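## Task

Pick up the small cardboard box from the desk and set it on this room's counter. The robot must not tip over or finish leaning. The box has to stay on the counter by itself, not because the robot holds it. At the end, open the gripper and move the robot away from it.

## Robot and tools

ROBOT. A wheeled base with a vertical column, a tilting head and two six-joint arms (left and right), each with a two-finger gripper. Folded, it measures 0.73 m long, 0.62 m wide and 1.88 m tall, and its front sits 0.40 m ahead of the column. The base can drive forward or back and turn in place, but it cannot move sideways. Loose objects may occasionally get nudged by outside disturbances.

FRAMES. Base frame: origin on the floor under the column, midway between the drive wheels, with x forward, y to the left and z up. left_hand and right_hand are reported in this frame at the point where the fingers join; the fingertips reach 8 mm past it. The hand's z axis runs along the fingers and its y axis across the opening. Odometry frame: the base frame as it was when the scene began. Heading is positive to the left, from -3.142 to 3.142.

execute_actions. Argument "actions" is a list holding a single action, or an empty list, which only reports state and images. An action may contain:
- "base": exactly one of {"translate_m": d}, a relative drive in metres from where the base is now (forward positive, -3 to 3), or {"rotate_rad": d}, a relative turn in place in radians (left/counter-clockwise positive, -3.2 to 3.2).
- "joints": absolute targets keyed by name. head_tilt_rad -0.61 to 1.308 (0 is level, positive looks down). For each arm, left_/right_ joint1_rad -2.879 to 2.879, joint2_rad 0 to 3.141, joint3_rad 0 to 3.019, joint4_rad -1.692 to 1.57, joint5_rad -1.57 to 1.57 (positive swings the hand right), joint6_rad -2.094 to 2.094 (hand roll, positive clockwise viewed from behind), and gripper_m 0 to 0.093 (fingertip gap in metres).
- "speeds": optional caps for this action only, translate_m 0.05 to 0.8 m/s and rotate_rad 0.1 to 1 rad/s; the maxima are the defaults. Arm speed cannot be capped. A base move that would take too long at its capped speed is rejected.
"cameras" chooses the images returned: cam_head_left, cam_head_right, cam_left_wrist, cam_right_wrist, nav_camera, or "all" (the default); [] returns none. An unknown key or an out-of-range value rejects the call and nothing moves. A joint or base left out of an action may keep pushing toward its earlier target.

ARM GEOMETRY (approximate). With joint1 at -1.57 (left) or 1.57 (right) and joints 5 and 6 at 0, the arm works in a vertical plane facing forward, 0.23 m to that side of the column. Let a = j2 - 0.35, b = 1.05 + j2 - j3 and c = b - j4. The hand is then 0.12 + 0.39 sin a + 0.38 cos b + 0.25 cos c m ahead and 1.46 + 0.39 cos a - 0.38 sin b - 0.25 sin c m above the floor; c = 1.57 means the fingers point down. For example, j2, j3, j4 = 0.93, 0.78, 0.14 gives about 0.60 m ahead and 1.21 m up. In practice the hand ends up to about 5 cm lower and nearer the column (about 12 cm with a heavy load), so rely on the reported hand positions. Reach is roughly 1 m from the shoulder, down to about 0.47 m high; the floor is out of reach. Light objects (0.3 kg or less) carry well with fingers down, 0.65 to 1.6 m up and within 0.6 m ahead.

GRIPPING. The fingers are 7 cm long. To grasp, command a gap smaller than the object; "off_target" is then expected. If the reported opening stays 0.002 m or more above the command, something is held. Joint moves smaller than about 0.03 rad (0.08 rad for joints 2 and 3) may not happen at all. For gentle contact, step about 0.05 rad per call, counting from your last target.

RESULTS. base_status and joint_status report how each motion ended: "done", "off_target" (stopped short and may still be pushing), "contact_stop" (base only: a wheel stalled, so back off 0.05 m before turning), "time_out", or "not_followed" after "joint command not followed", which means a safety check blocked arm targets because of a collision risk with the other arm, the body or an object. To recover, move the joints the blocked action changed back by at least 0.05 rad, move the other arm away, or drive away. on_its_own lists behaviour you did not command; its "held at" value is a target, not a position. A blocked arm keeps pushing: to relieve it, send its reported joint positions back as targets (a held load sinks a little each time). base_odometry counts wheel turns, so slipping shows up as travel. If turned_by_wheels and turned_by_imu disagree by more than about 4% and by at least 0.05 rad, the base has hit something or slipped. base_tilt is in degrees, forward and right positive. motor_effort covers only the two wheels. wheel_motors_off = 1 means the wheels are switched off after about 3 s of hard pushing, and they do not hold position meanwhile. After a stop is reported, the later calls in that same reply are skipped.

wait: {"seconds": 0 to 10} lets the scene run and then returns state and images. zoom_image: {"camera", "region": [x0,y0,x1,y1]} in pixels of that camera's latest image, at most 504x504. finished_scene: {"scene": current scene number} ends the scene permanently and reports success.

AVOID: arms striking or pressing on each other; tables between 0.30 and 1.20 m high catching the column (back off 0.05 m); long hard pushing, which overheats motors (a MOTOR HOT warning comes first, then the arm drops at 100 °C); dropping or slamming objects; leaving the robot tilted. Before finishing, release the object onto the counter and drive clear.

Each tool is called after "Call:" in YAML: its name, and indented under it one key for each argument.

## Session

Call:
execute_actions:
  actions: []

Scene clock: 0.00 s.
Joint torques (N m, as the arm reports them, + toward a larger angle): no reading
base_odometry: x=+0.000 y=+0.000 heading=+0.000 (m, m, rad; odometry frame)
turned_by_wheels: +0.000 (rad since the last result)
turned_by_imu: +0.000 (rad since the last result)
base_tilt: forward=-0.8 right=-0.7 (deg)
base_status: not commanded
joint_positions: head_tilt_rad=+0.865 left_joint1_rad=-1.583 left_joint2_rad=+0.888 left_joint3_rad=+0.421 left_joint4_rad=-0.955 left_joint5_rad=-0.025 left_joint6_rad=+0.041 left_gripper_m=+0.095 right_joint1_rad=+1.550 right_joint2_rad=+0.883 right_joint3_rad=+0.371 right_joint4_rad=-0.906 right_joint5_rad=+0.036 right_joint6_rad=+0.088 right_gripper_m=+0.094
joint_status: not commanded
wheel_motors_off: 0
motor_effort: left_wheel=+3 right_wheel=+2 (%)
left_hand: x=+0.1516 y=+0.2262 z=+1.2516 quat_wxyz=(+0.434, -0.029, -0.900, +0.001) (m; base frame)
right_hand: x=+0.1333 y=-0.2359 z=+1.2514 quat_wxyz=(+0.431, -0.040, -0.900, +0.041) (m; base frame)
pictures: cam_head_left, cam_head_right, cam_left_wrist, cam_right_wrist, nav_camera
Images, in order (width x height): cam_head_left 504x504, cam_head_right 504x504, cam_left_wrist 504x504, cam_right_wrist 504x504, nav_camera 504x504.

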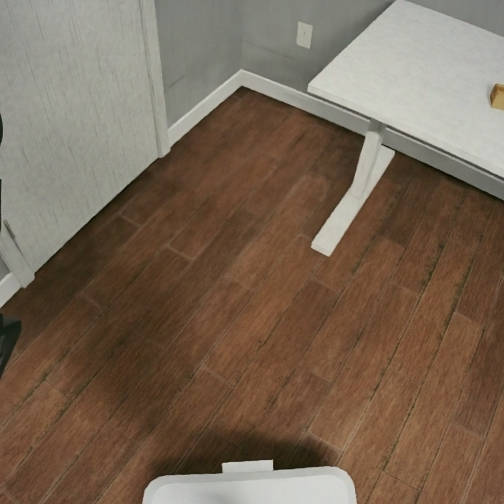

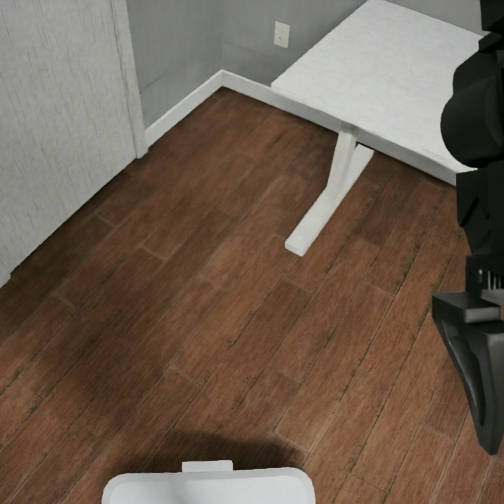

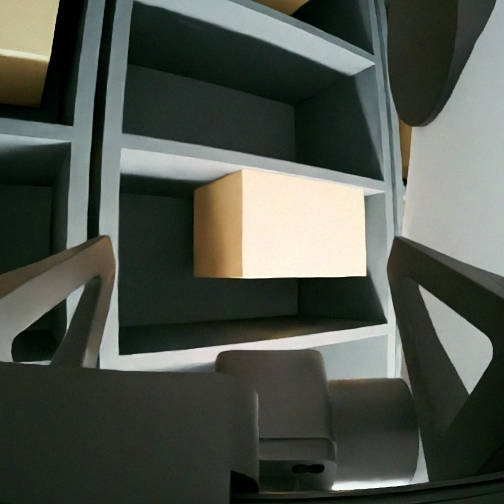

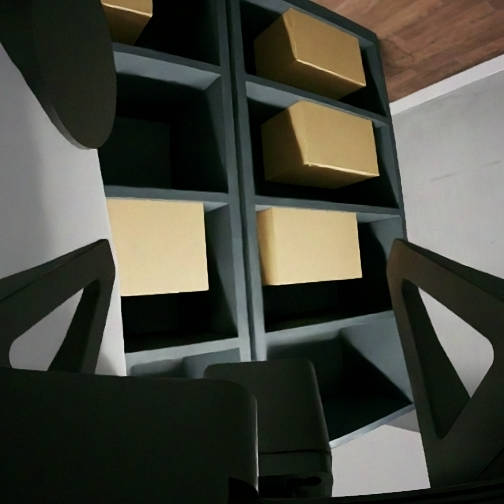

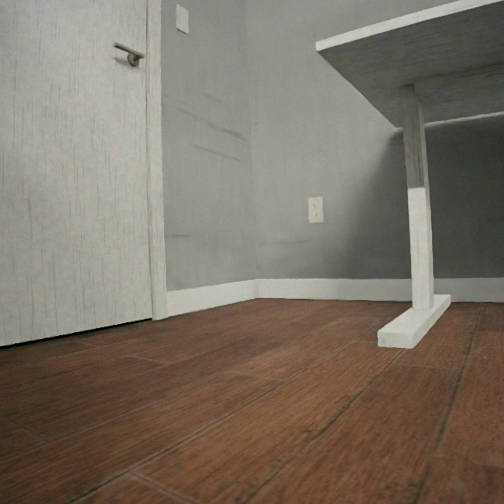

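Call:
execute_actions:
  actions:
    - {"base":{"rotate_rad":-0.5},"joints":{"head_tilt_rad":0.6}}
  cameras: ["cam_head_left","cam_head_right","nav_camera"]

Scene clock: 2.40 s.
Joint torques (N m, as the arm reports them, + toward a larger angle): left_arm=[-1.42 -8.17 -0.4  -1.55 -0.01  0.06] | right_arm=[ 0.4  -6.16 -1.32 -1.16  0.13  0.03]
base_odometry: x=+0.000 y=+0.000 heading=-0.499 (m, m, rad; odometry frame)
turned_by_wheels: -0.499 (rad since the last result)
turned_by_imu: -0.483 (rad since the last result)
base_tilt: forward=-0.8 right=-0.6 (deg)
base_status: done
joint_positions: head_tilt_rad=+0.617 left_joint1_rad=-1.583 left_joint2_rad=+0.888 left_joint3_rad=+0.421 left_joint4_rad=-0.955 left_joint5_rad=-0.025 left_joint6_rad=+0.041 left_gripper_m=+0.095 right_joint1_rad=+1.550 right_joint2_rad=+0.883 right_joint3_rad=+0.371 right_joint4_rad=-0.906 right_joint5_rad=+0.036 right_joint6_rad=+0.088 right_gripper_m=+0.094
joint_status: all done
wheel_motors_off: 0
motor_effort: left_wheel=+5(56) right_wheel=-4(36) (%)
left_hand: x=+0.1516 y=+0.2262 z=+1.2516 quat_wxyz=(+0.434, -0.029, -0.900, +0.001) (m; base frame)
right_hand: x=+0.1333 y=-0.2359 z=+1.2514 quat_wxyz=(+0.431, -0.040, -0.900, +0.041) (m; base frame)
pictures: cam_head_left, cam_head_right, nav_camera
camera_calibration (this result's frames):
cam_head_left: T_world_to_cam=[[-0.0852254, -0.996151, 0.0204667, 0.033363], [-0.629907, 0.0379532, -0.775743, 1.23096], [0.771981, -0.079005, -0.630717, 0.854044], [0, 0, 0, 1]] pos_world=[0.118927, 0.0539895, 1.49288]
cam_head_right: T_world_to_cam=[[-0.0691751, -0.997482, 0.0156542, -0.0625296], [-0.615335, 0.0303117, -0.787683, 1.24222], [0.785225, -0.0641206, -0.615882, 0.827232], [0, 0, 0, 1]] pos_world=[0.110494, -0.0469833, 1.48893]
Images, in order (width x height): cam_head_left 504x504, cam_head_right 504x504, nav_camera 504x504.

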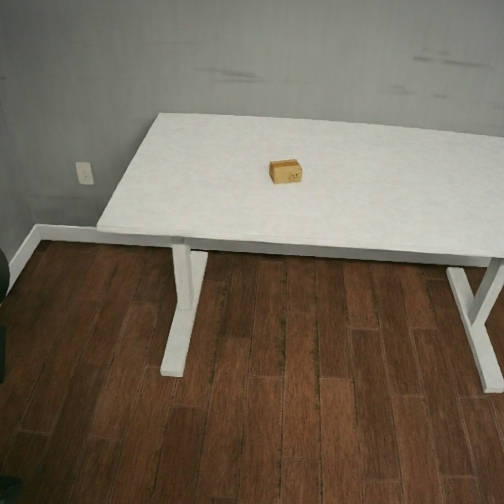

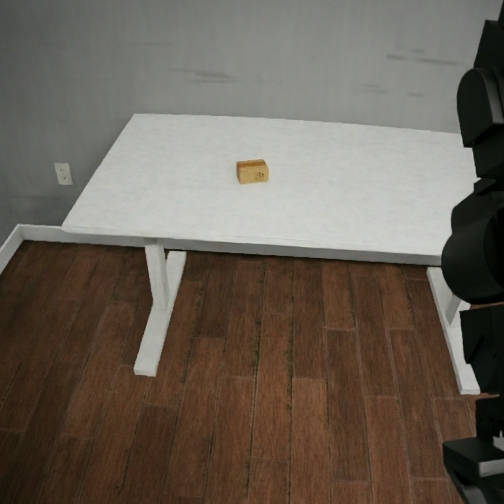

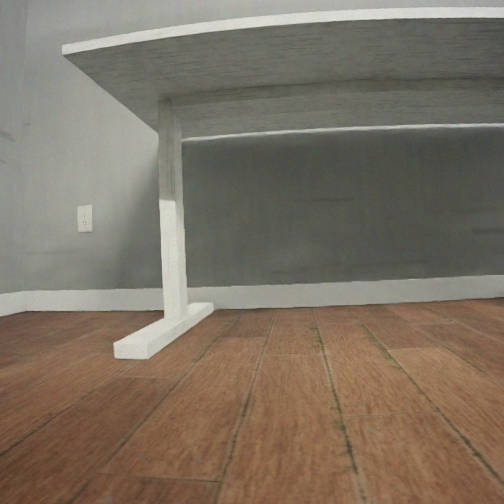

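Call:
execute_actions:
  actions:
    - {"base":{"rotate_rad":0.05},"joints":{"head_tilt_rad":0.85,"right_joint2_rad":1.25,"right_joint3_rad":1.4,"right_joint4_rad":-0.67,"right_joint6_rad":1.57}}
  cameras: []

Call:
execute_actions:
  actions:
    - {"base":{"translate_m":0.6}}

Scene clock: 6.67 s.
Joint torques (N m, as the arm reports them, + toward a larger angle): left_arm=[-1.54 -8.19 -0.34 -1.59 -0.01  0.06] | right_arm=[  0.29 -18.3    7.02   1.03   0.24   0.11]
base_odometry: x=+0.000 y=+0.000 heading=-0.450 (m, m, rad; odometry frame)
turned_by_wheels: +0.049 (rad since the last result)
turned_by_imu: +0.047 (rad since the last result)
base_tilt: forward=-0.7 right=-0.7 (deg)
base_status: done
joint_positions: head_tilt_rad=+0.851 left_joint1_rad=-1.583 left_joint2_rad=+0.888 left_joint3_rad=+0.421 left_joint4_rad=-0.955 left_joint5_rad=-0.025 left_joint6_rad=+0.041 left_gripper_m=+0.095 right_joint1_rad=+1.550 right_joint2_rad=+1.240 right_joint3_rad=+1.387 right_joint4_rad=-0.679 right_joint5_rad=+0.036 right_joint6_rad=+1.559 right_gripper_m=+0.094
joint_status: all done
wheel_motors_off: 0
motor_effort: left_wheel=-6(21) right_wheel=+5(27) (%)
left_hand: x=+0.1516 y=+0.2262 z=+1.2516 quat_wxyz=(+0.434, -0.029, -0.900, +0.001) (m; base frame)
right_hand: x=+0.6588 y=-0.2432 z=+1.1523 quat_wxyz=(-0.016, -0.706, -0.707, +0.023) (m; base frame)
pictures: none
No camera images: the call's "cameras" was empty. Leave "cameras" out to get every camera's image.

Scene clock: 9.43 s.
Joint torques (N m, as the arm reports them, + toward a larger angle): left_arm=[-1.3  -7.85 -0.52 -1.62  0.    0.06] | right_arm=[  0.19 -18.13   6.89   0.97   0.24   0.11]
base_odometry: x=+0.540 y=-0.261 heading=-0.451 (m, m, rad; odometry frame)
turned_by_wheels: -0.001 (rad since the last result)
turned_by_imu: -0.001 (rad since the last result)
base_tilt: forward=-0.8 right=-0.7 (deg)
base_status: done
joint_positions: head_tilt_rad=+0.852 left_joint1_rad=-1.583 left_joint2_rad=+0.888 left_joint3_rad=+0.423 left_joint4_rad=-0.955 left_joint5_rad=-0.025 left_joint6_rad=+0.041 left_gripper_m=+0.095 right_joint1_rad=+1.550 right_joint2_rad=+1.241 right_joint3_rad=+1.389 right_joint4_rad=-0.679 right_joint5_rad=+0.036 right_joint6_rad=+1.560 right_gripper_m=+0.094
joint_status: not commanded
wheel_motors_off: 0
motor_effort: left_wheel=-1(54) right_wheel=+1(69) (%)
left_hand: x=+0.1529 y=+0.2262 z=+1.2511 quat_wxyz=(+0.433, -0.029, -0.901, +0.001) (m; base frame)
right_hand: x=+0.6595 y=-0.2432 z=+1.1520 quat_wxyz=(-0.016, -0.707, -0.707, +0.022) (m; base frame)
pictures: cam_head_left, cam_head_right, cam_left_wrist, cam_right_wrist, nav_camera
camera_calibration (this result's frames):
cam_head_left: T_world_to_cam=[[-0.078134, -0.996151, 0.0397155, 0.00336525], [-0.792965, 0.0379532, -0.608084, 0.980917], [0.604237, -0.079005, -0.792878, 1.11216], [0, 0, 0, 1]] pos_world=[0.106088, 0.0539895, 1.47815]
cam_head_right: T_world_to_cam=[[-0.063642, -0.997482, 0.0313042, -0.0869072], [-0.781567, 0.0303117, -0.623084, 0.997051], [0.620566, -0.0641206, -0.781528, 1.09056], [0, 0, 0, 1]] pos_world=[0.0969673, -0.0469833, 1.47627]
cam_left_wrist: T_world_to_cam=[[-0.053176, -0.998466, 0.0153975, 0.216624], [-0.0491588, 0.018018, 0.998628, -1.24221], [-0.997374, 0.0523462, -0.0500416, 0.326785], [0, 0, 0, 1]] pos_world=[0.27638, 0.221569, 1.25352]
cam_right_wrist: T_world_to_cam=[[-0.999995, 0.00292729, 0.000692984, 0.658259], [0.00281545, 0.829614, 0.558331, -0.440909], [0.00105949, 0.55833, -0.829618, 1.2132], [0, 0, 0, 1]] pos_world=[0.658212, -0.313511, 1.25221]
Images, in order (width x height): cam_head_left 504x504, cam_head_right 504x504, cam_left_wrist 504x504, cam_right_wrist 504x504, nav_camera 504x504.

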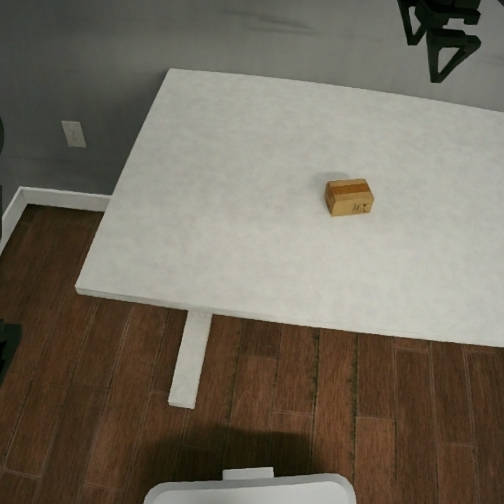

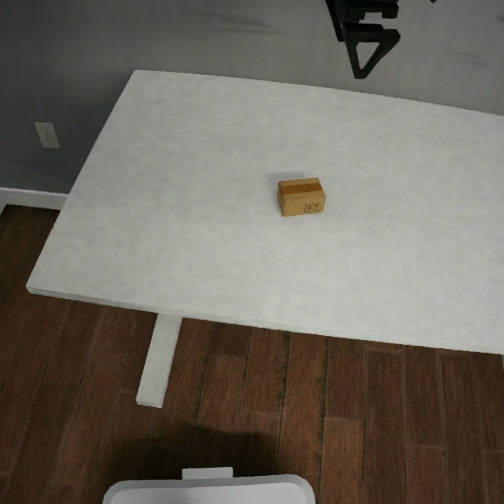

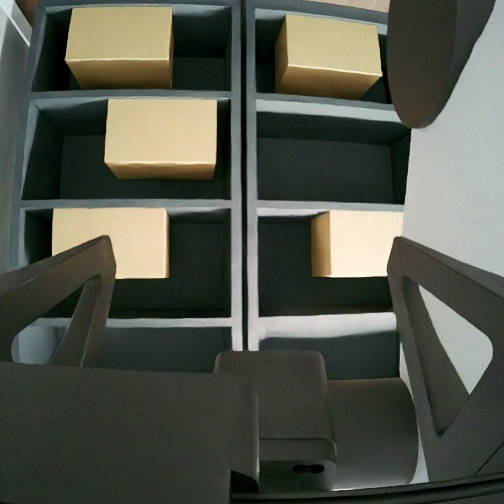

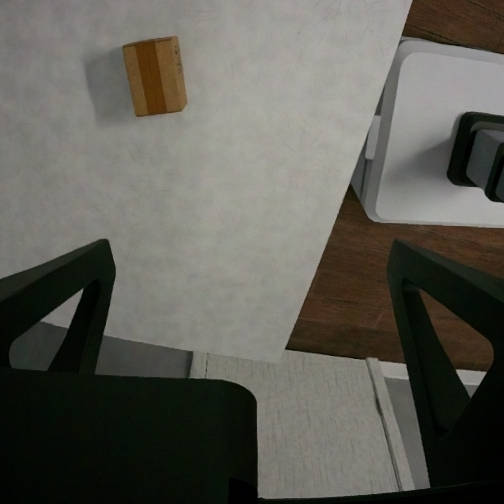

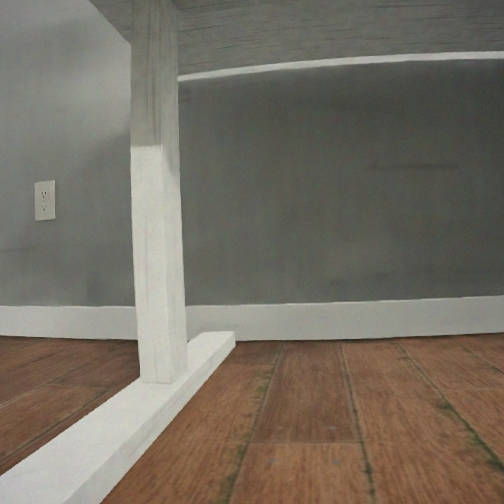

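Call:
execute_actions:
  actions:
    - {"base":{"translate_m":0.08},"joints":{"right_joint2_rad":1.835,"right_joint3_rad":1.785,"right_joint4_rad":-0.47}}
  cameras: ["cam_head_right","cam_right_wrist"]

Scene clock: 12.77 s.
Joint torques (N m, as the arm reports them, + toward a larger angle): left_arm=[-1.16 -7.98 -0.49 -1.53  0.    0.08] | right_arm=[  0.29 -20.97   5.65   0.65   0.24   0.11]
base_odometry: x=+0.612 y=-0.296 heading=-0.451 (m, m, rad; odometry frame)
turned_by_wheels: -0.001 (rad since the last result)
turned_by_imu: -0.002 (rad since the last result)
base_tilt: forward=-0.7 right=-0.7 (deg)
base_status: done
joint_positions: head_tilt_rad=+0.852 left_joint1_rad=-1.583 left_joint2_rad=+0.888 left_joint3_rad=+0.423 left_joint4_rad=-0.955 left_joint5_rad=-0.025 left_joint6_rad=+0.041 left_gripper_m=+0.095 right_joint1_rad=+1.550 right_joint2_rad=+1.832 right_joint3_rad=+1.769 right_joint4_rad=-0.471 right_joint5_rad=+0.036 right_joint6_rad=+1.560 right_gripper_m=+0.094
joint_status: all done
wheel_motors_off: 0
motor_effort: left_wheel=+0(42) right_wheel=+0(38) (%)
left_hand: x=+0.1528 y=+0.2262 z=+1.2512 quat_wxyz=(+0.433, -0.029, -0.901, +0.001) (m; base frame)
right_hand: x=+0.6742 y=-0.2479 z=+0.9011 quat_wxyz=(-0.015, -0.707, -0.707, +0.023) (m; base frame)
pictures: cam_head_right, cam_right_wrist
camera_calibration (this result's frames):
cam_head_right: T_world_to_cam=[[-0.0636368, -0.997482, 0.0313148, -0.0869238], [-0.781671, 0.0303117, -0.622954, 0.996856], [0.620436, -0.0641206, -0.781631, 1.09072], [0, 0, 0, 1]] pos_world=[0.0969567, -0.0469833, 1.47626]
cam_right_wrist: T_world_to_cam=[[-0.999988, 0.00373716, 0.00332146, 0.671009], [0.0049549, 0.829599, 0.558337, -0.298386], [-0.000668888, 0.558347, -0.829607, 1.00873], [0, 0, 0, 1]] pos_world=[0.673154, -0.318189, 1.00122]
Images, in order (width x height): cam_head_right 504x504, cam_right_wrist 504x504.

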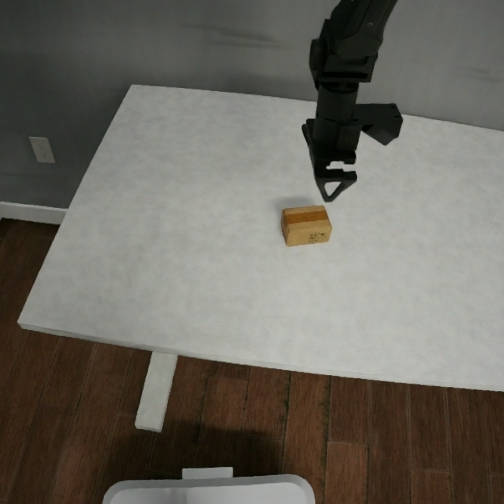

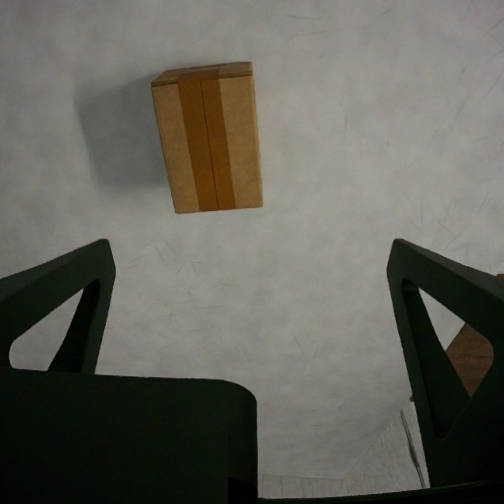

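Call:
execute_actions:
  actions:
    - {"base":{"translate_m":0.025},"joints":{"right_joint2_rad":2.13,"right_joint3_rad":2.12,"right_joint4_rad":-0.5,"right_joint6_rad":1.65}}
  cameras: ["cam_head_right","cam_right_wrist"]

Scene clock: 14.73 s.
Joint torques (N m, as the arm reports them, + toward a larger angle): left_arm=[-1.59 -8.37 -0.47 -1.64  0.    0.08] | right_arm=[  0.16 -21.56   6.75   0.19   0.24   0.11]
base_odometry: x=+0.635 y=-0.307 heading=-0.452 (m, m, rad; odometry frame)
turned_by_wheels: +0.000 (rad since the last result)
turned_by_imu: -0.001 (rad since the last result)
base_tilt: forward=-0.7 right=-0.6 (deg)
base_status: done
joint_positions: head_tilt_rad=+0.852 left_joint1_rad=-1.583 left_joint2_rad=+0.888 left_joint3_rad=+0.422 left_joint4_rad=-0.955 left_joint5_rad=-0.025 left_joint6_rad=+0.041 left_gripper_m=+0.095 right_joint1_rad=+1.550 right_joint2_rad=+2.141 right_joint3_rad=+2.094 right_joint4_rad=-0.490 right_joint5_rad=+0.036 right_joint6_rad=+1.640 right_gripper_m=+0.094
joint_status: all done
wheel_motors_off: 0
motor_effort: left_wheel=-1(41) right_wheel=+1(37) (%)
left_hand: x=+0.1522 y=+0.2262 z=+1.2514 quat_wxyz=(+0.434, -0.029, -0.901, +0.001) (m; base frame)
right_hand: x=+0.6710 y=-0.2499 z=+0.7861 quat_wxyz=(-0.015, -0.734, -0.678, +0.023) (m; base frame)
pictures: cam_head_right, cam_right_wrist
camera_calibration (this result's frames):
cam_head_right: T_world_to_cam=[[-0.0636342, -0.997482, 0.03132, -0.086932], [-0.781722, 0.0303117, -0.62289, 0.99676], [0.620372, -0.0641206, -0.781682, 1.09081], [0, 0, 0, 1]] pos_world=[0.0969515, -0.0469833, 1.47626]
cam_right_wrist: T_world_to_cam=[[-0.996556, 0.0829097, 0.00127504, 0.687278], [0.0695311, 0.827173, 0.557629, -0.275859], [0.0451782, 0.555797, -0.830089, 0.883457], [0, 0, 0, 1]] pos_world=[0.664179, -0.319822, 0.886299]
Images, in order (width x height): cam_head_right 504x504, cam_right_wrist 504x504.

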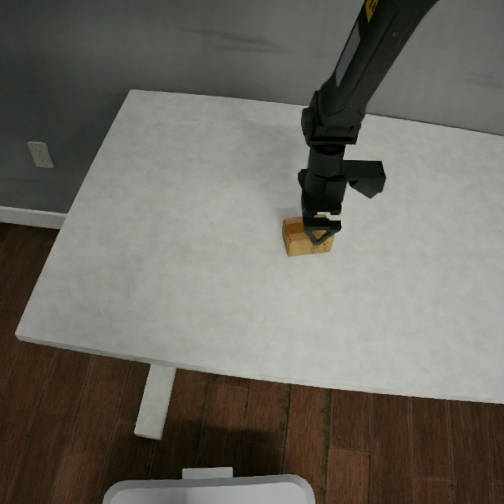

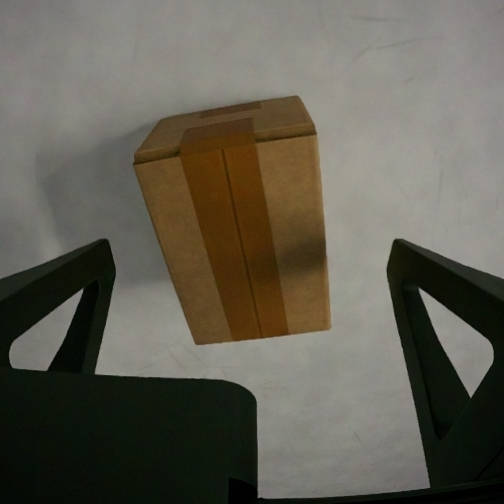

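Call:
execute_actions:
  actions:
    - {"joints":{"right_joint1_rad":1.585,"right_joint6_rad":1.43}}
  cameras: []

Call:
execute_actions:
  actions:
    - {"joints":{"right_joint2_rad":2.31,"right_joint3_rad":2.37,"right_joint4_rad":-0.57}}
  cameras: ["cam_head_right","cam_right_wrist"]

Scene clock: 16.50 s.
Joint torques (N m, as the arm reports them, + toward a larger angle): left_arm=[-1.29 -8.3  -0.46 -1.58  0.    0.07] | right_arm=[  0.62 -21.76   6.75   0.22   0.21  -0.07]
base_odometry: x=+0.635 y=-0.307 heading=-0.452 (m, m, rad; odometry frame)
turned_by_wheels: +0.000 (rad since the last result)
turned_by_imu: -0.001 (rad since the last result)
base_tilt: forward=-0.7 right=-0.7 (deg)
base_status: not commanded
joint_positions: head_tilt_rad=+0.852 left_joint1_rad=-1.583 left_joint2_rad=+0.888 left_joint3_rad=+0.422 left_joint4_rad=-0.955 left_joint5_rad=-0.025 left_joint6_rad=+0.041 left_gripper_m=+0.095 right_joint1_rad=+1.590 right_joint2_rad=+2.141 right_joint3_rad=+2.094 right_joint4_rad=-0.490 right_joint5_rad=+0.036 right_joint6_rad=+1.440 right_gripper_m=+0.094
joint_status: all done
wheel_motors_off: 0
motor_effort: left_wheel=-1(1) right_wheel=+1(0) (%)
left_hand: x=+0.1522 y=+0.2262 z=+1.2514 quat_wxyz=(+0.434, -0.029, -0.901, +0.001) (m; base frame)
right_hand: x=+0.6711 y=-0.2148 z=+0.7858 quat_wxyz=(-0.002, -0.656, -0.755, +0.012) (m; base frame)
pictures: none
No camera images: the call's "cameras" was empty. Leave "cameras" out to get every camera's image.

Scene clock: 17.63 s.
Joint torques (N m, as the arm reports them, + toward a larger angle): left_arm=[-1.28 -8.25 -0.5  -1.71  0.    0.07] | right_arm=[  0.66 -21.41   7.69  -0.03   0.21  -0.07]
base_odometry: x=+0.635 y=-0.307 heading=-0.452 (m, m, rad; odometry frame)
turned_by_wheels: +0.000 (rad since the last result)
turned_by_imu: +0.000 (rad since the last result)
base_tilt: forward=-0.8 right=-0.6 (deg)
base_status: not commanded
joint_positions: head_tilt_rad=+0.852 left_joint1_rad=-1.583 left_joint2_rad=+0.888 left_joint3_rad=+0.422 left_joint4_rad=-0.955 left_joint5_rad=-0.025 left_joint6_rad=+0.041 left_gripper_m=+0.095 right_joint1_rad=+1.590 right_joint2_rad=+2.319 right_joint3_rad=+2.340 right_joint4_rad=-0.554 right_joint5_rad=+0.036 right_joint6_rad=+1.440 right_gripper_m=+0.094
joint_status: all done
wheel_motors_off: 0
motor_effort: left_wheel=-1(1) right_wheel=+1(1) (%)
left_hand: x=+0.1522 y=+0.2262 z=+1.2514 quat_wxyz=(+0.434, -0.029, -0.901, +0.001) (m; base frame)
right_hand: x=+0.6735 y=-0.2139 z=+0.7334 quat_wxyz=(-0.003, -0.656, -0.755, +0.010) (m; base frame)
pictures: cam_head_right, cam_right_wrist
camera_calibration (this result's frames):
cam_head_right: T_world_to_cam=[[-0.0636342, -0.997482, 0.03132, -0.086932], [-0.781722, 0.0303117, -0.62289, 0.99676], [0.620372, -0.0641206, -0.781682, 1.09081], [0, 0, 0, 1]] pos_world=[0.0969515, -0.0469833, 1.47626]
cam_right_wrist: T_world_to_cam=[[-0.990686, -0.1361, 0.00423007, 0.633916], [-0.107643, 0.801812, 0.587801, -0.184635], [-0.0833915, 0.581871, -0.808995, 0.896291], [0, 0, 0, 1]] pos_world=[0.68288, -0.287207, 0.830941]
Images, in order (width x height): cam_head_right 504x504, cam_right_wrist 504x504.

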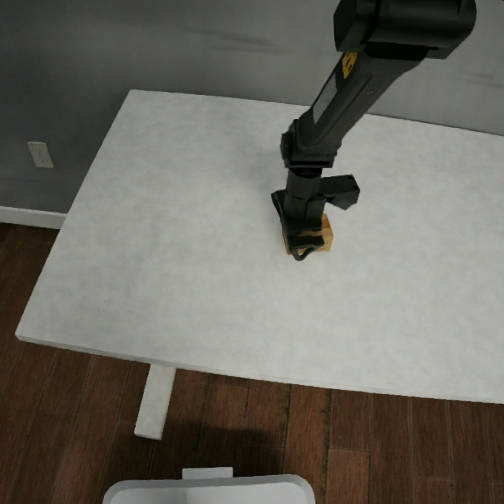

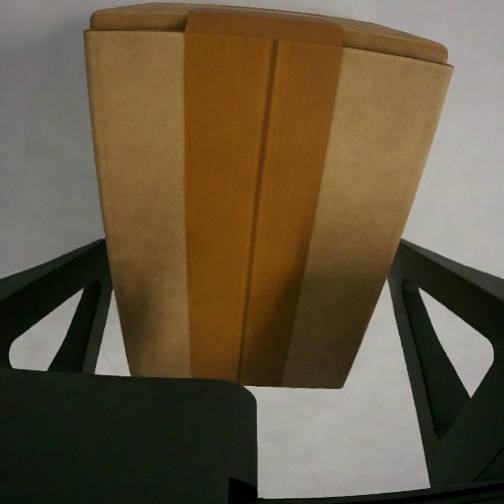

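Grip, lift, back up, look around.

Call:
execute_actions:
  actions:
    - {"joints":{"right_gripper_m":0.03}}
  cameras: []

Call:
execute_actions:
  actions:
    - {"joints":{"right_joint2_rad":0.93,"right_joint3_rad":0.78,"right_joint4_rad":-0.37,"head_tilt_rad":0.4},"base":{"translate_m":-0.3}}
  cameras: []

Call:
execute_actions:
  actions:
    - {"base":{"rotate_rad":-1.5}}

Scene clock: 19.10 s.
Joint torques (N m, as the arm reports them, + toward a larger angle): left_arm=[-1.25 -8.15 -0.41 -1.57  0.    0.07] | right_arm=[  0.69 -21.51   7.67   0.01   0.22  -0.07]
base_odometry: x=+0.635 y=-0.307 heading=-0.452 (m, m, rad; odometry frame)
turned_by_wheels: +0.000 (rad since the last result)
turned_by_imu: +0.000 (rad since the last result)
base_tilt: forward=-0.8 right=-0.6 (deg)
base_status: not commanded
joint_positions: head_tilt_rad=+0.852 left_joint1_rad=-1.583 left_joint2_rad=+0.888 left_joint3_rad=+0.422 left_joint4_rad=-0.955 left_joint5_rad=-0.025 left_joint6_rad=+0.041 left_gripper_m=+0.095 right_joint1_rad=+1.590 right_joint2_rad=+2.319 right_joint3_rad=+2.340 right_joint4_rad=-0.554 right_joint5_rad=+0.036 right_joint6_rad=+1.440 right_gripper_m=+0.059
joint_status: right_gripper_m off_target (ended at +0.059, target +0.030)
wheel_motors_off: 0
motor_effort: left_wheel=-1(1) right_wheel=+1(0) (%)
left_hand: x=+0.1522 y=+0.2262 z=+1.2514 quat_wxyz=(+0.434, -0.029, -0.901, +0.001) (m; base frame)
right_hand: x=+0.6735 y=-0.2139 z=+0.7334 quat_wxyz=(-0.003, -0.655, -0.755, +0.010) (m; base frame)
pictures: none
No camera images: the call's "cameras" was empty. Leave "cameras" out to get every camera's image.

Scene clock: 21.13 s.
Joint torques (N m, as the arm reports them, + toward a larger angle): left_arm=[-1.4  -8.25 -0.09 -1.56 -0.01  0.08] | right_arm=[  0.05 -13.21   4.43   1.12   0.21  -0.06]
base_odometry: x=+0.365 y=-0.176 heading=-0.453 (m, m, rad; odometry frame)
turned_by_wheels: -0.001 (rad since the last result)
turned_by_imu: -0.002 (rad since the last result)
base_tilt: forward=-0.7 right=-0.6 (deg)
base_status: done
joint_positions: head_tilt_rad=+0.418 left_joint1_rad=-1.583 left_joint2_rad=+0.887 left_joint3_rad=+0.417 left_joint4_rad=-0.955 left_joint5_rad=-0.025 left_joint6_rad=+0.041 left_gripper_m=+0.095 right_joint1_rad=+1.590 right_joint2_rad=+0.945 right_joint3_rad=+0.766 right_joint4_rad=-0.382 right_joint5_rad=+0.036 right_joint6_rad=+1.440 right_gripper_m=+0.059
joint_status: all done
wheel_motors_off: 0
motor_effort: left_wheel=-3(51) right_wheel=+0(62) (%)
left_hand: x=+0.1499 y=+0.2262 z=+1.2522 quat_wxyz=(+0.435, -0.029, -0.900, +0.001) (m; base frame)
right_hand: x=+0.4607 y=-0.2233 z=+1.1690 quat_wxyz=(+0.007, -0.655, -0.755, +0.020) (m; base frame)
pictures: none
No camera images: the call's "cameras" was empty. Leave "cameras" out to get every camera's image.

Scene clock: 23.97 s.
Joint torques (N m, as the arm reports them, + toward a larger angle): left_arm=[-1.62 -8.15 -0.08 -1.56  0.01  0.06] | right_arm=[  0.41 -13.38   4.43   1.11   0.22  -0.06]
base_odometry: x=+0.365 y=-0.176 heading=-1.952 (m, m, rad; odometry frame)
turned_by_wheels: -1.499 (rad since the last result)
turned_by_imu: -1.476 (rad since the last result)
base_tilt: forward=-0.7 right=-0.7 (deg)
base_status: done
joint_positions: head_tilt_rad=+0.418 left_joint1_rad=-1.583 left_joint2_rad=+0.887 left_joint3_rad=+0.417 left_joint4_rad=-0.955 left_joint5_rad=-0.025 left_joint6_rad=+0.041 left_gripper_m=+0.095 right_joint1_rad=+1.587 right_joint2_rad=+0.945 right_joint3_rad=+0.766 right_joint4_rad=-0.382 right_joint5_rad=+0.036 right_joint6_rad=+1.440 right_gripper_m=+0.059
joint_status: not commanded
wheel_motors_off: 0
motor_effort: left_wheel=+3(48) right_wheel=-4(34) (%)
left_hand: x=+0.1499 y=+0.2262 z=+1.2522 quat_wxyz=(+0.435, -0.029, -0.900, +0.001) (m; base frame)
right_hand: x=+0.4607 y=-0.2243 z=+1.1690 quat_wxyz=(+0.007, -0.656, -0.755, +0.020) (m; base frame)
pictures: cam_head_left, cam_head_right, cam_left_wrist, cam_right_wrist, nav_camera
camera_calibration (this result's frames):
cam_head_left: T_world_to_cam=[[-0.0875895, -0.996151, 0.00321317, 0.0600516], [-0.464105, 0.0379532, -0.884967, 1.39087], [0.881439, -0.079005, -0.465643, 0.594357], [0, 0, 0, 1]] pos_world=[0.126882, 0.0539895, 1.50744]
cam_head_right: T_world_to_cam=[[-0.0709046, -0.997482, 0.0016689, -0.0409058], [-0.44746, 0.0303117, -0.89379, 1.39723], [0.891489, -0.0641206, -0.448483, 0.564123], [0, 0, 0, 1]] pos_world=[0.119396, -0.0469833, 1.5019]
cam_left_wrist: T_world_to_cam=[[-0.0531528, -0.998464, 0.0156301, 0.216182], [-0.0442053, 0.0179896, 0.99886, -1.24446], [-0.997607, 0.0524012, -0.0450936, 0.317644], [0, 0, 0, 1]] pos_world=[0.273363, 0.221592, 1.25398]
cam_right_wrist: T_world_to_cam=[[-0.9902, -0.135913, 0.0321224, 0.387002], [-0.0911299, 0.8031, 0.588835, -0.463792], [-0.105828, 0.580137, -0.807615, 1.24537], [0, 0, 0, 1]] pos_world=[0.472738, -0.297415, 1.26645]
Images, in order (width x height): cam_head_left 504x504, cam_head_right 504x504, cam_left_wrist 504x504, cam_right_wrist 504x504, nav_camera 504x504.

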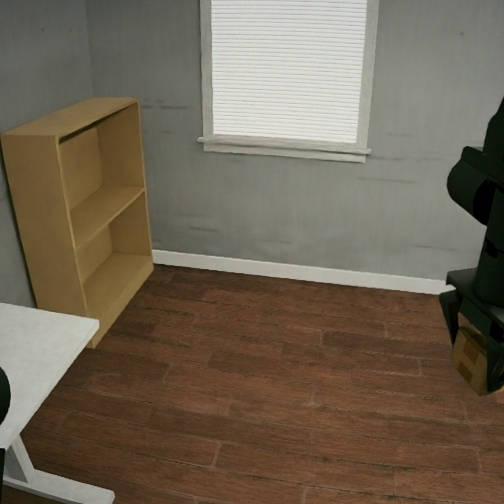

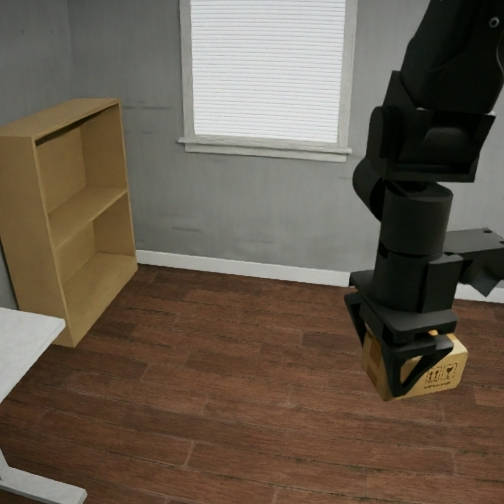

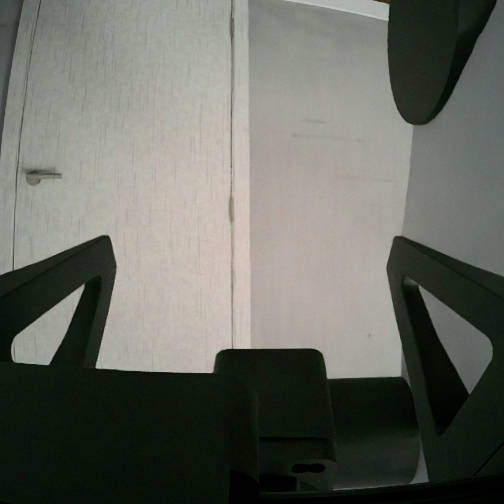

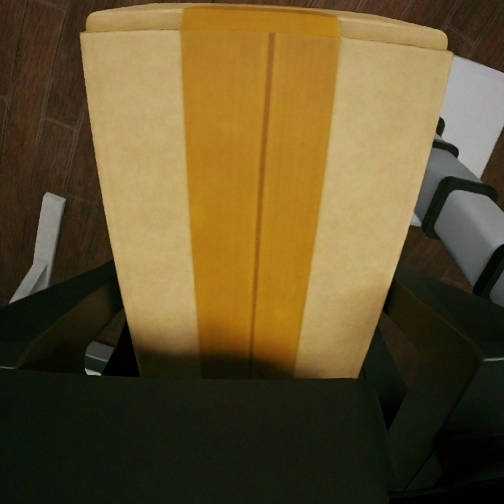

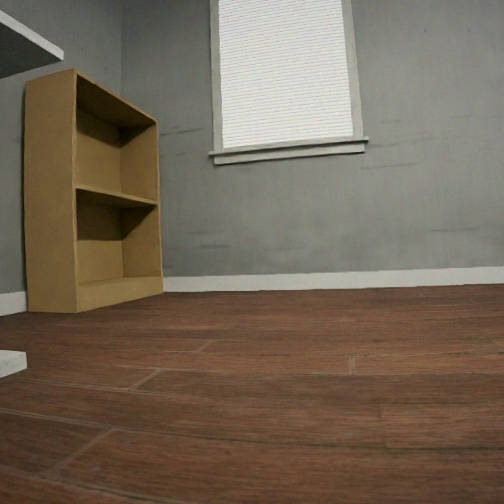

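Call:
execute_actions:
  actions:
    - {"base":{"rotate_rad":-0.9}}
  cameras: ["cam_head_left","nav_camera","cam_left_wrist"]

Scene clock: 26.67 s.
Joint torques (N m, as the arm reports them, + toward a larger angle): left_arm=[-1.29 -7.92 -0.04 -1.57 -0.01  0.07] | right_arm=[  0.1  -13.52   4.54   1.12   0.23  -0.06]
base_odometry: x=+0.365 y=-0.176 heading=-2.852 (m, m, rad; odometry frame)
turned_by_wheels: -0.899 (rad since the last result)
turned_by_imu: -0.888 (rad since the last result)
base_tilt: forward=-0.7 right=-0.7 (deg)
base_status: done
joint_positions: head_tilt_rad=+0.418 left_joint1_rad=-1.583 left_joint2_rad=+0.887 left_joint3_rad=+0.417 left_joint4_rad=-0.955 left_joint5_rad=-0.025 left_joint6_rad=+0.041 left_gripper_m=+0.095 right_joint1_rad=+1.587 right_joint2_rad=+0.945 right_joint3_rad=+0.766 right_joint4_rad=-0.382 right_joint5_rad=+0.036 right_joint6_rad=+1.440 right_gripper_m=+0.059
joint_status: not commanded
wheel_motors_off: 0
motor_effort: left_wheel=+3(28) right_wheel=-4(27) (%)
left_hand: x=+0.1499 y=+0.2262 z=+1.2522 quat_wxyz=(+0.435, -0.029, -0.900, +0.001) (m; base frame)
right_hand: x=+0.4607 y=-0.2245 z=+1.1690 quat_wxyz=(+0.007, -0.656, -0.755, +0.021) (m; base frame)
pictures: cam_head_left, cam_left_wrist, nav_camera
camera_calibration (this result's frames):
cam_head_left: T_world_to_cam=[[-0.0875895, -0.996151, 0.00321311, 0.0600517], [-0.464104, 0.0379532, -0.884967, 1.39087], [0.881439, -0.079005, -0.465642, 0.594356], [0, 0, 0, 1]] pos_world=[0.126882, 0.0539895, 1.50744]
cam_left_wrist: T_world_to_cam=[[-0.0531528, -0.998464, 0.0156301, 0.216182], [-0.0442053, 0.0179896, 0.99886, -1.24446], [-0.997607, 0.0524012, -0.0450936, 0.317644], [0, 0, 0, 1]] pos_world=[0.273363, 0.221592, 1.25398]
Images, in order (width x height): cam_head_left 504x504, cam_left_wrist 504x504, nav_camera 504x504.

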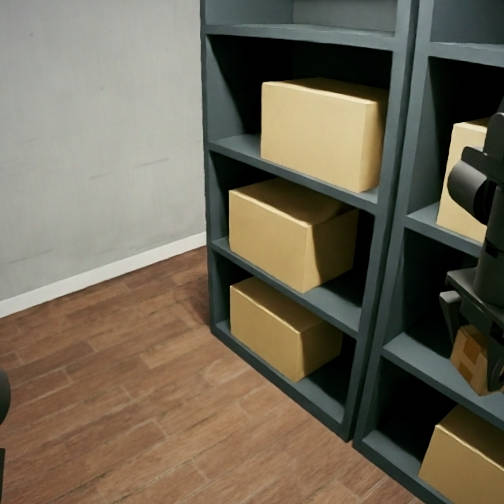

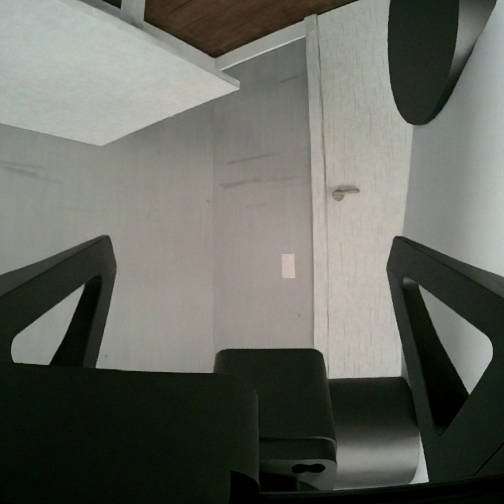

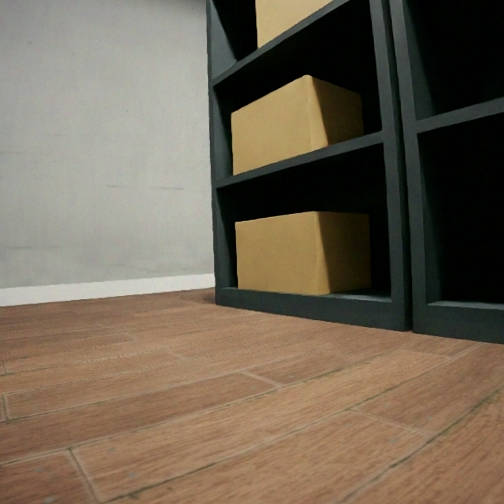

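Call:
execute_actions:
  actions:
    - {"base":{"rotate_rad":-1.5}}
  cameras: ["cam_head_left","nav_camera"]

Call:
execute_actions:
  actions:
    - {"base":{"rotate_rad":-0.8}}
  cameras: ["cam_head_left","nav_camera"]

Scene clock: 37.97 s.
Joint torques (N m, as the arm reports them, + toward a larger angle): left_arm=[-1.31 -8.17  0.01 -1.63  0.01  0.08] | right_arm=[  0.27 -13.36   4.48   1.1    0.22  -0.06]
base_odometry: x=+0.365 y=-0.176 heading=+1.932 (m, m, rad; odometry frame)
turned_by_wheels: -1.499 (rad since the last result)
turned_by_imu: -1.481 (rad since the last result)
base_tilt: forward=-0.8 right=-0.7 (deg)
base_status: done
joint_positions: head_tilt_rad=+0.418 left_joint1_rad=-1.583 left_joint2_rad=+0.887 left_joint3_rad=+0.417 left_joint4_rad=-0.955 left_joint5_rad=-0.025 left_joint6_rad=+0.041 left_gripper_m=+0.095 right_joint1_rad=+1.587 right_joint2_rad=+0.944 right_joint3_rad=+0.766 right_joint4_rad=-0.382 right_joint5_rad=+0.036 right_joint6_rad=+1.440 right_gripper_m=+0.059
joint_status: not commanded
wheel_motors_off: 0
motor_effort: left_wheel=+4(29) right_wheel=-4(28) (%)
left_hand: x=+0.1499 y=+0.2262 z=+1.2522 quat_wxyz=(+0.435, -0.029, -0.900, +0.001) (m; base frame)
right_hand: x=+0.4608 y=-0.2245 z=+1.1691 quat_wxyz=(+0.007, -0.656, -0.755, +0.020) (m; base frame)
pictures: cam_head_left, nav_camera
camera_calibration (this result's frames):
cam_head_left: T_world_to_cam=[[-0.0875895, -0.996151, 0.00321308, 0.0600517], [-0.464104, 0.0379532, -0.884967, 1.39087], [0.881439, -0.079005, -0.465642, 0.594355], [0, 0, 0, 1]] pos_world=[0.126882, 0.0539895, 1.50744]
Images, in order (width x height): cam_head_left 504x504, nav_camera 504x504.

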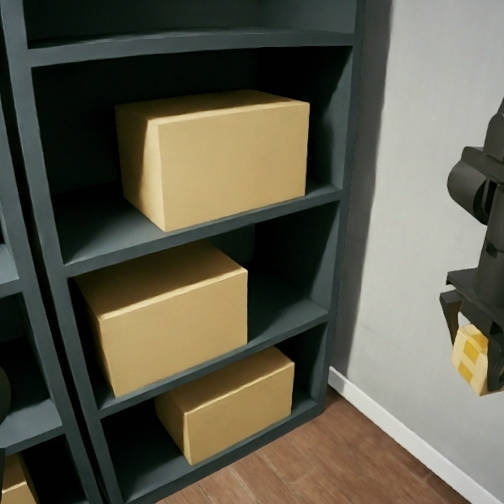

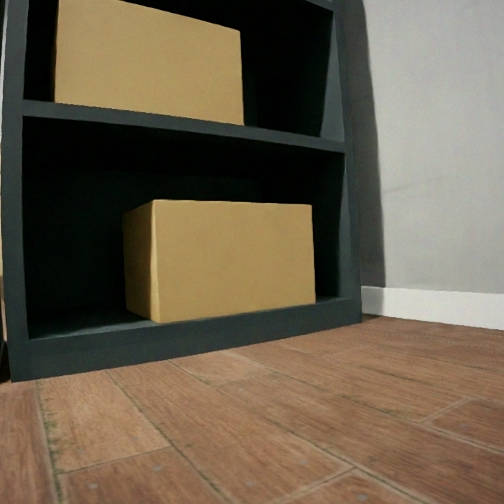

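Scene clock: 40.07 s.
Joint torques (N m, as the arm reports them, + toward a larger angle): left_arm=[-1.35 -7.99 -0.04 -1.64 -0.02  0.06] | right_arm=[  0.4  -13.57   4.43   1.1    0.22  -0.06]
base_odometry: x=+0.365 y=-0.176 heading=+1.133 (m, m, rad; odometry frame)
turned_by_wheels: -0.799 (rad since the last result)
turned_by_imu: -0.789 (rad since the last result)
base_tilt: forward=-0.7 right=-0.7 (deg)
base_status: done
joint_positions: head_tilt_rad=+0.418 left_joint1_rad=-1.583 left_joint2_rad=+0.887 left_joint3_rad=+0.417 left_joint4_rad=-0.955 left_joint5_rad=-0.025 left_joint6_rad=+0.041 left_gripper_m=+0.095 right_joint1_rad=+1.587 right_joint2_rad=+0.944 right_joint3_rad=+0.766 right_joint4_rad=-0.382 right_joint5_rad=+0.036 right_joint6_rad=+1.440 right_gripper_m=+0.059
joint_status: not commanded
wheel_motors_off: 0
motor_effort: left_wheel=+3(28) right_wheel=-3(27) (%)
left_hand: x=+0.1499 y=+0.2262 z=+1.2522 quat_wxyz=(+0.435, -0.029, -0.900, +0.001) (m; base frame)
right_hand: x=+0.4608 y=-0.2247 z=+1.1691 quat_wxyz=(+0.006, -0.656, -0.755, +0.021) (m; base frame)
pictures: cam_head_left, nav_camera
camera_calibration (this result's frames):
cam_head_left: T_world_to_cam=[[-0.0875895, -0.996151, 0.00321303, 0.0600518], [-0.464104, 0.0379532, -0.884967, 1.39087], [0.88144, -0.079005, -0.465642, 0.594355], [0, 0, 0, 1]] pos_world=[0.126882, 0.0539895, 1.50744]
Images, in order (width x height): cam_head_left 504x504, nav_camera 504x504.

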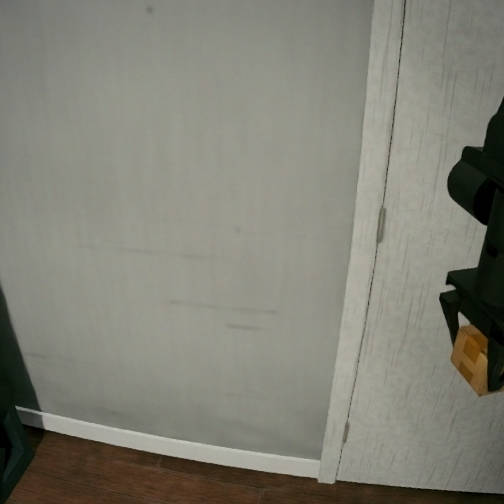

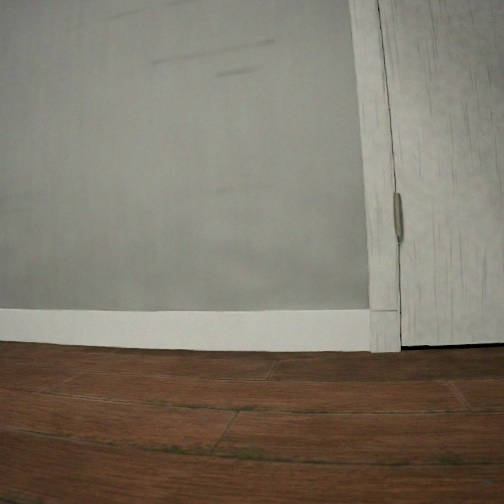

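Call:
execute_actions:
  actions:
    - {"base":{"translate_m":-1.8}}
  cameras: []

Call:
execute_actions:
  actions:
    - {"base":{"rotate_rad":1.65}}
  cameras: ["cam_head_left","nav_camera"]

Scene clock: 45.40 s.
Joint torques (N m, as the arm reports them, + toward a larger angle): left_arm=[-1.23 -8.04 -0.28 -1.69  0.    0.08] | right_arm=[  0.28 -13.15   4.45   1.12   0.23  -0.06]
base_odometry: x=-0.399 y=-1.806 heading=+1.132 (m, m, rad; odometry frame)
turned_by_wheels: -0.001 (rad since the last result)
turned_by_imu: -0.003 (rad since the last result)
base_tilt: forward=-0.8 right=-0.7 (deg)
base_status: done
joint_positions: head_tilt_rad=+0.418 left_joint1_rad=-1.583 left_joint2_rad=+0.887 left_joint3_rad=+0.419 left_joint4_rad=-0.955 left_joint5_rad=-0.025 left_joint6_rad=+0.041 left_gripper_m=+0.095 right_joint1_rad=+1.587 right_joint2_rad=+0.942 right_joint3_rad=+0.768 right_joint4_rad=-0.382 right_joint5_rad=+0.036 right_joint6_rad=+1.440 right_gripper_m=+0.059
joint_status: not commanded
wheel_motors_off: 0
motor_effort: left_wheel=-2(69) right_wheel=+1(60) (%)
left_hand: x=+0.1507 y=+0.2262 z=+1.2519 quat_wxyz=(+0.435, -0.029, -0.900, +0.001) (m; base frame)
right_hand: x=+0.4627 y=-0.2247 z=+1.1701 quat_wxyz=(+0.005, -0.656, -0.755, +0.019) (m; base frame)
pictures: none
No camera images: the call's "cameras" was empty. Leave "cameras" out to get every camera's image.

Scene clock: 48.37 s.
Joint torques (N m, as the arm reports them, + toward a larger angle): left_arm=[-1.07 -8.06 -0.2  -1.64  0.02  0.08] | right_arm=[  0.5  -13.08   4.38   1.12   0.22  -0.06]
base_odometry: x=-0.399 y=-1.806 heading=+2.781 (m, m, rad; odometry frame)
turned_by_wheels: +1.649 (rad since the last result)
turned_by_imu: +1.618 (rad since the last result)
base_tilt: forward=-0.8 right=-0.6 (deg)
base_status: done
joint_positions: head_tilt_rad=+0.418 left_joint1_rad=-1.583 left_joint2_rad=+0.887 left_joint3_rad=+0.419 left_joint4_rad=-0.955 left_joint5_rad=-0.025 left_joint6_rad=+0.041 left_gripper_m=+0.095 right_joint1_rad=+1.587 right_joint2_rad=+0.942 right_joint3_rad=+0.768 right_joint4_rad=-0.382 right_joint5_rad=+0.036 right_joint6_rad=+1.440 right_gripper_m=+0.059
joint_status: not commanded
wheel_motors_off: 0
motor_effort: left_wheel=-3(45) right_wheel=+3(59) (%)
left_hand: x=+0.1507 y=+0.2262 z=+1.2519 quat_wxyz=(+0.435, -0.029, -0.900, +0.001) (m; base frame)
right_hand: x=+0.4627 y=-0.2247 z=+1.1701 quat_wxyz=(+0.005, -0.656, -0.755, +0.019) (m; base frame)
pictures: cam_head_left, nav_camera
camera_calibration (this result's frames):
cam_head_left: T_world_to_cam=[[-0.0875903, -0.996151, 0.00319176, 0.0600846], [-0.463889, 0.0379532, -0.88508, 1.39104], [0.881553, -0.079005, -0.465428, 0.594019], [0, 0, 0, 1]] pos_world=[0.12689, 0.0539895, 1.50746]
Images, in order (width x height): cam_head_left 504x504, nav_camera 504x504.

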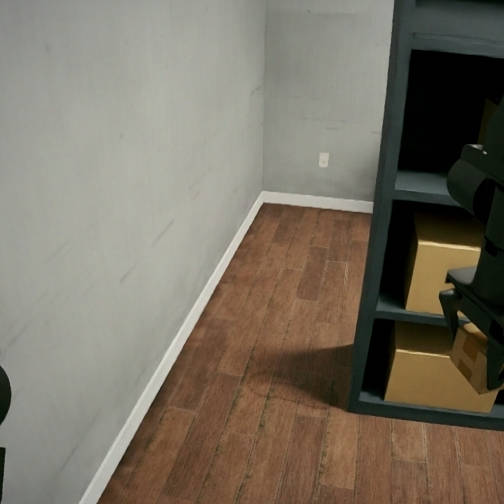

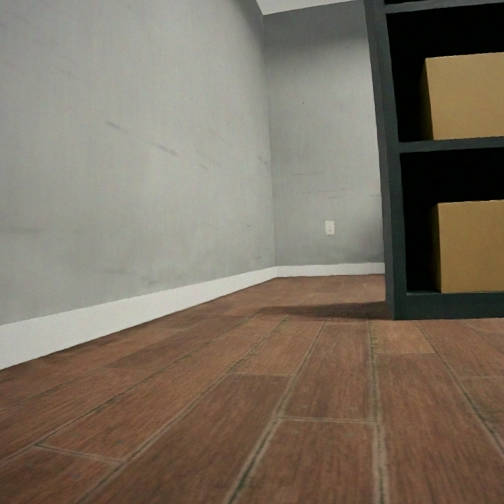

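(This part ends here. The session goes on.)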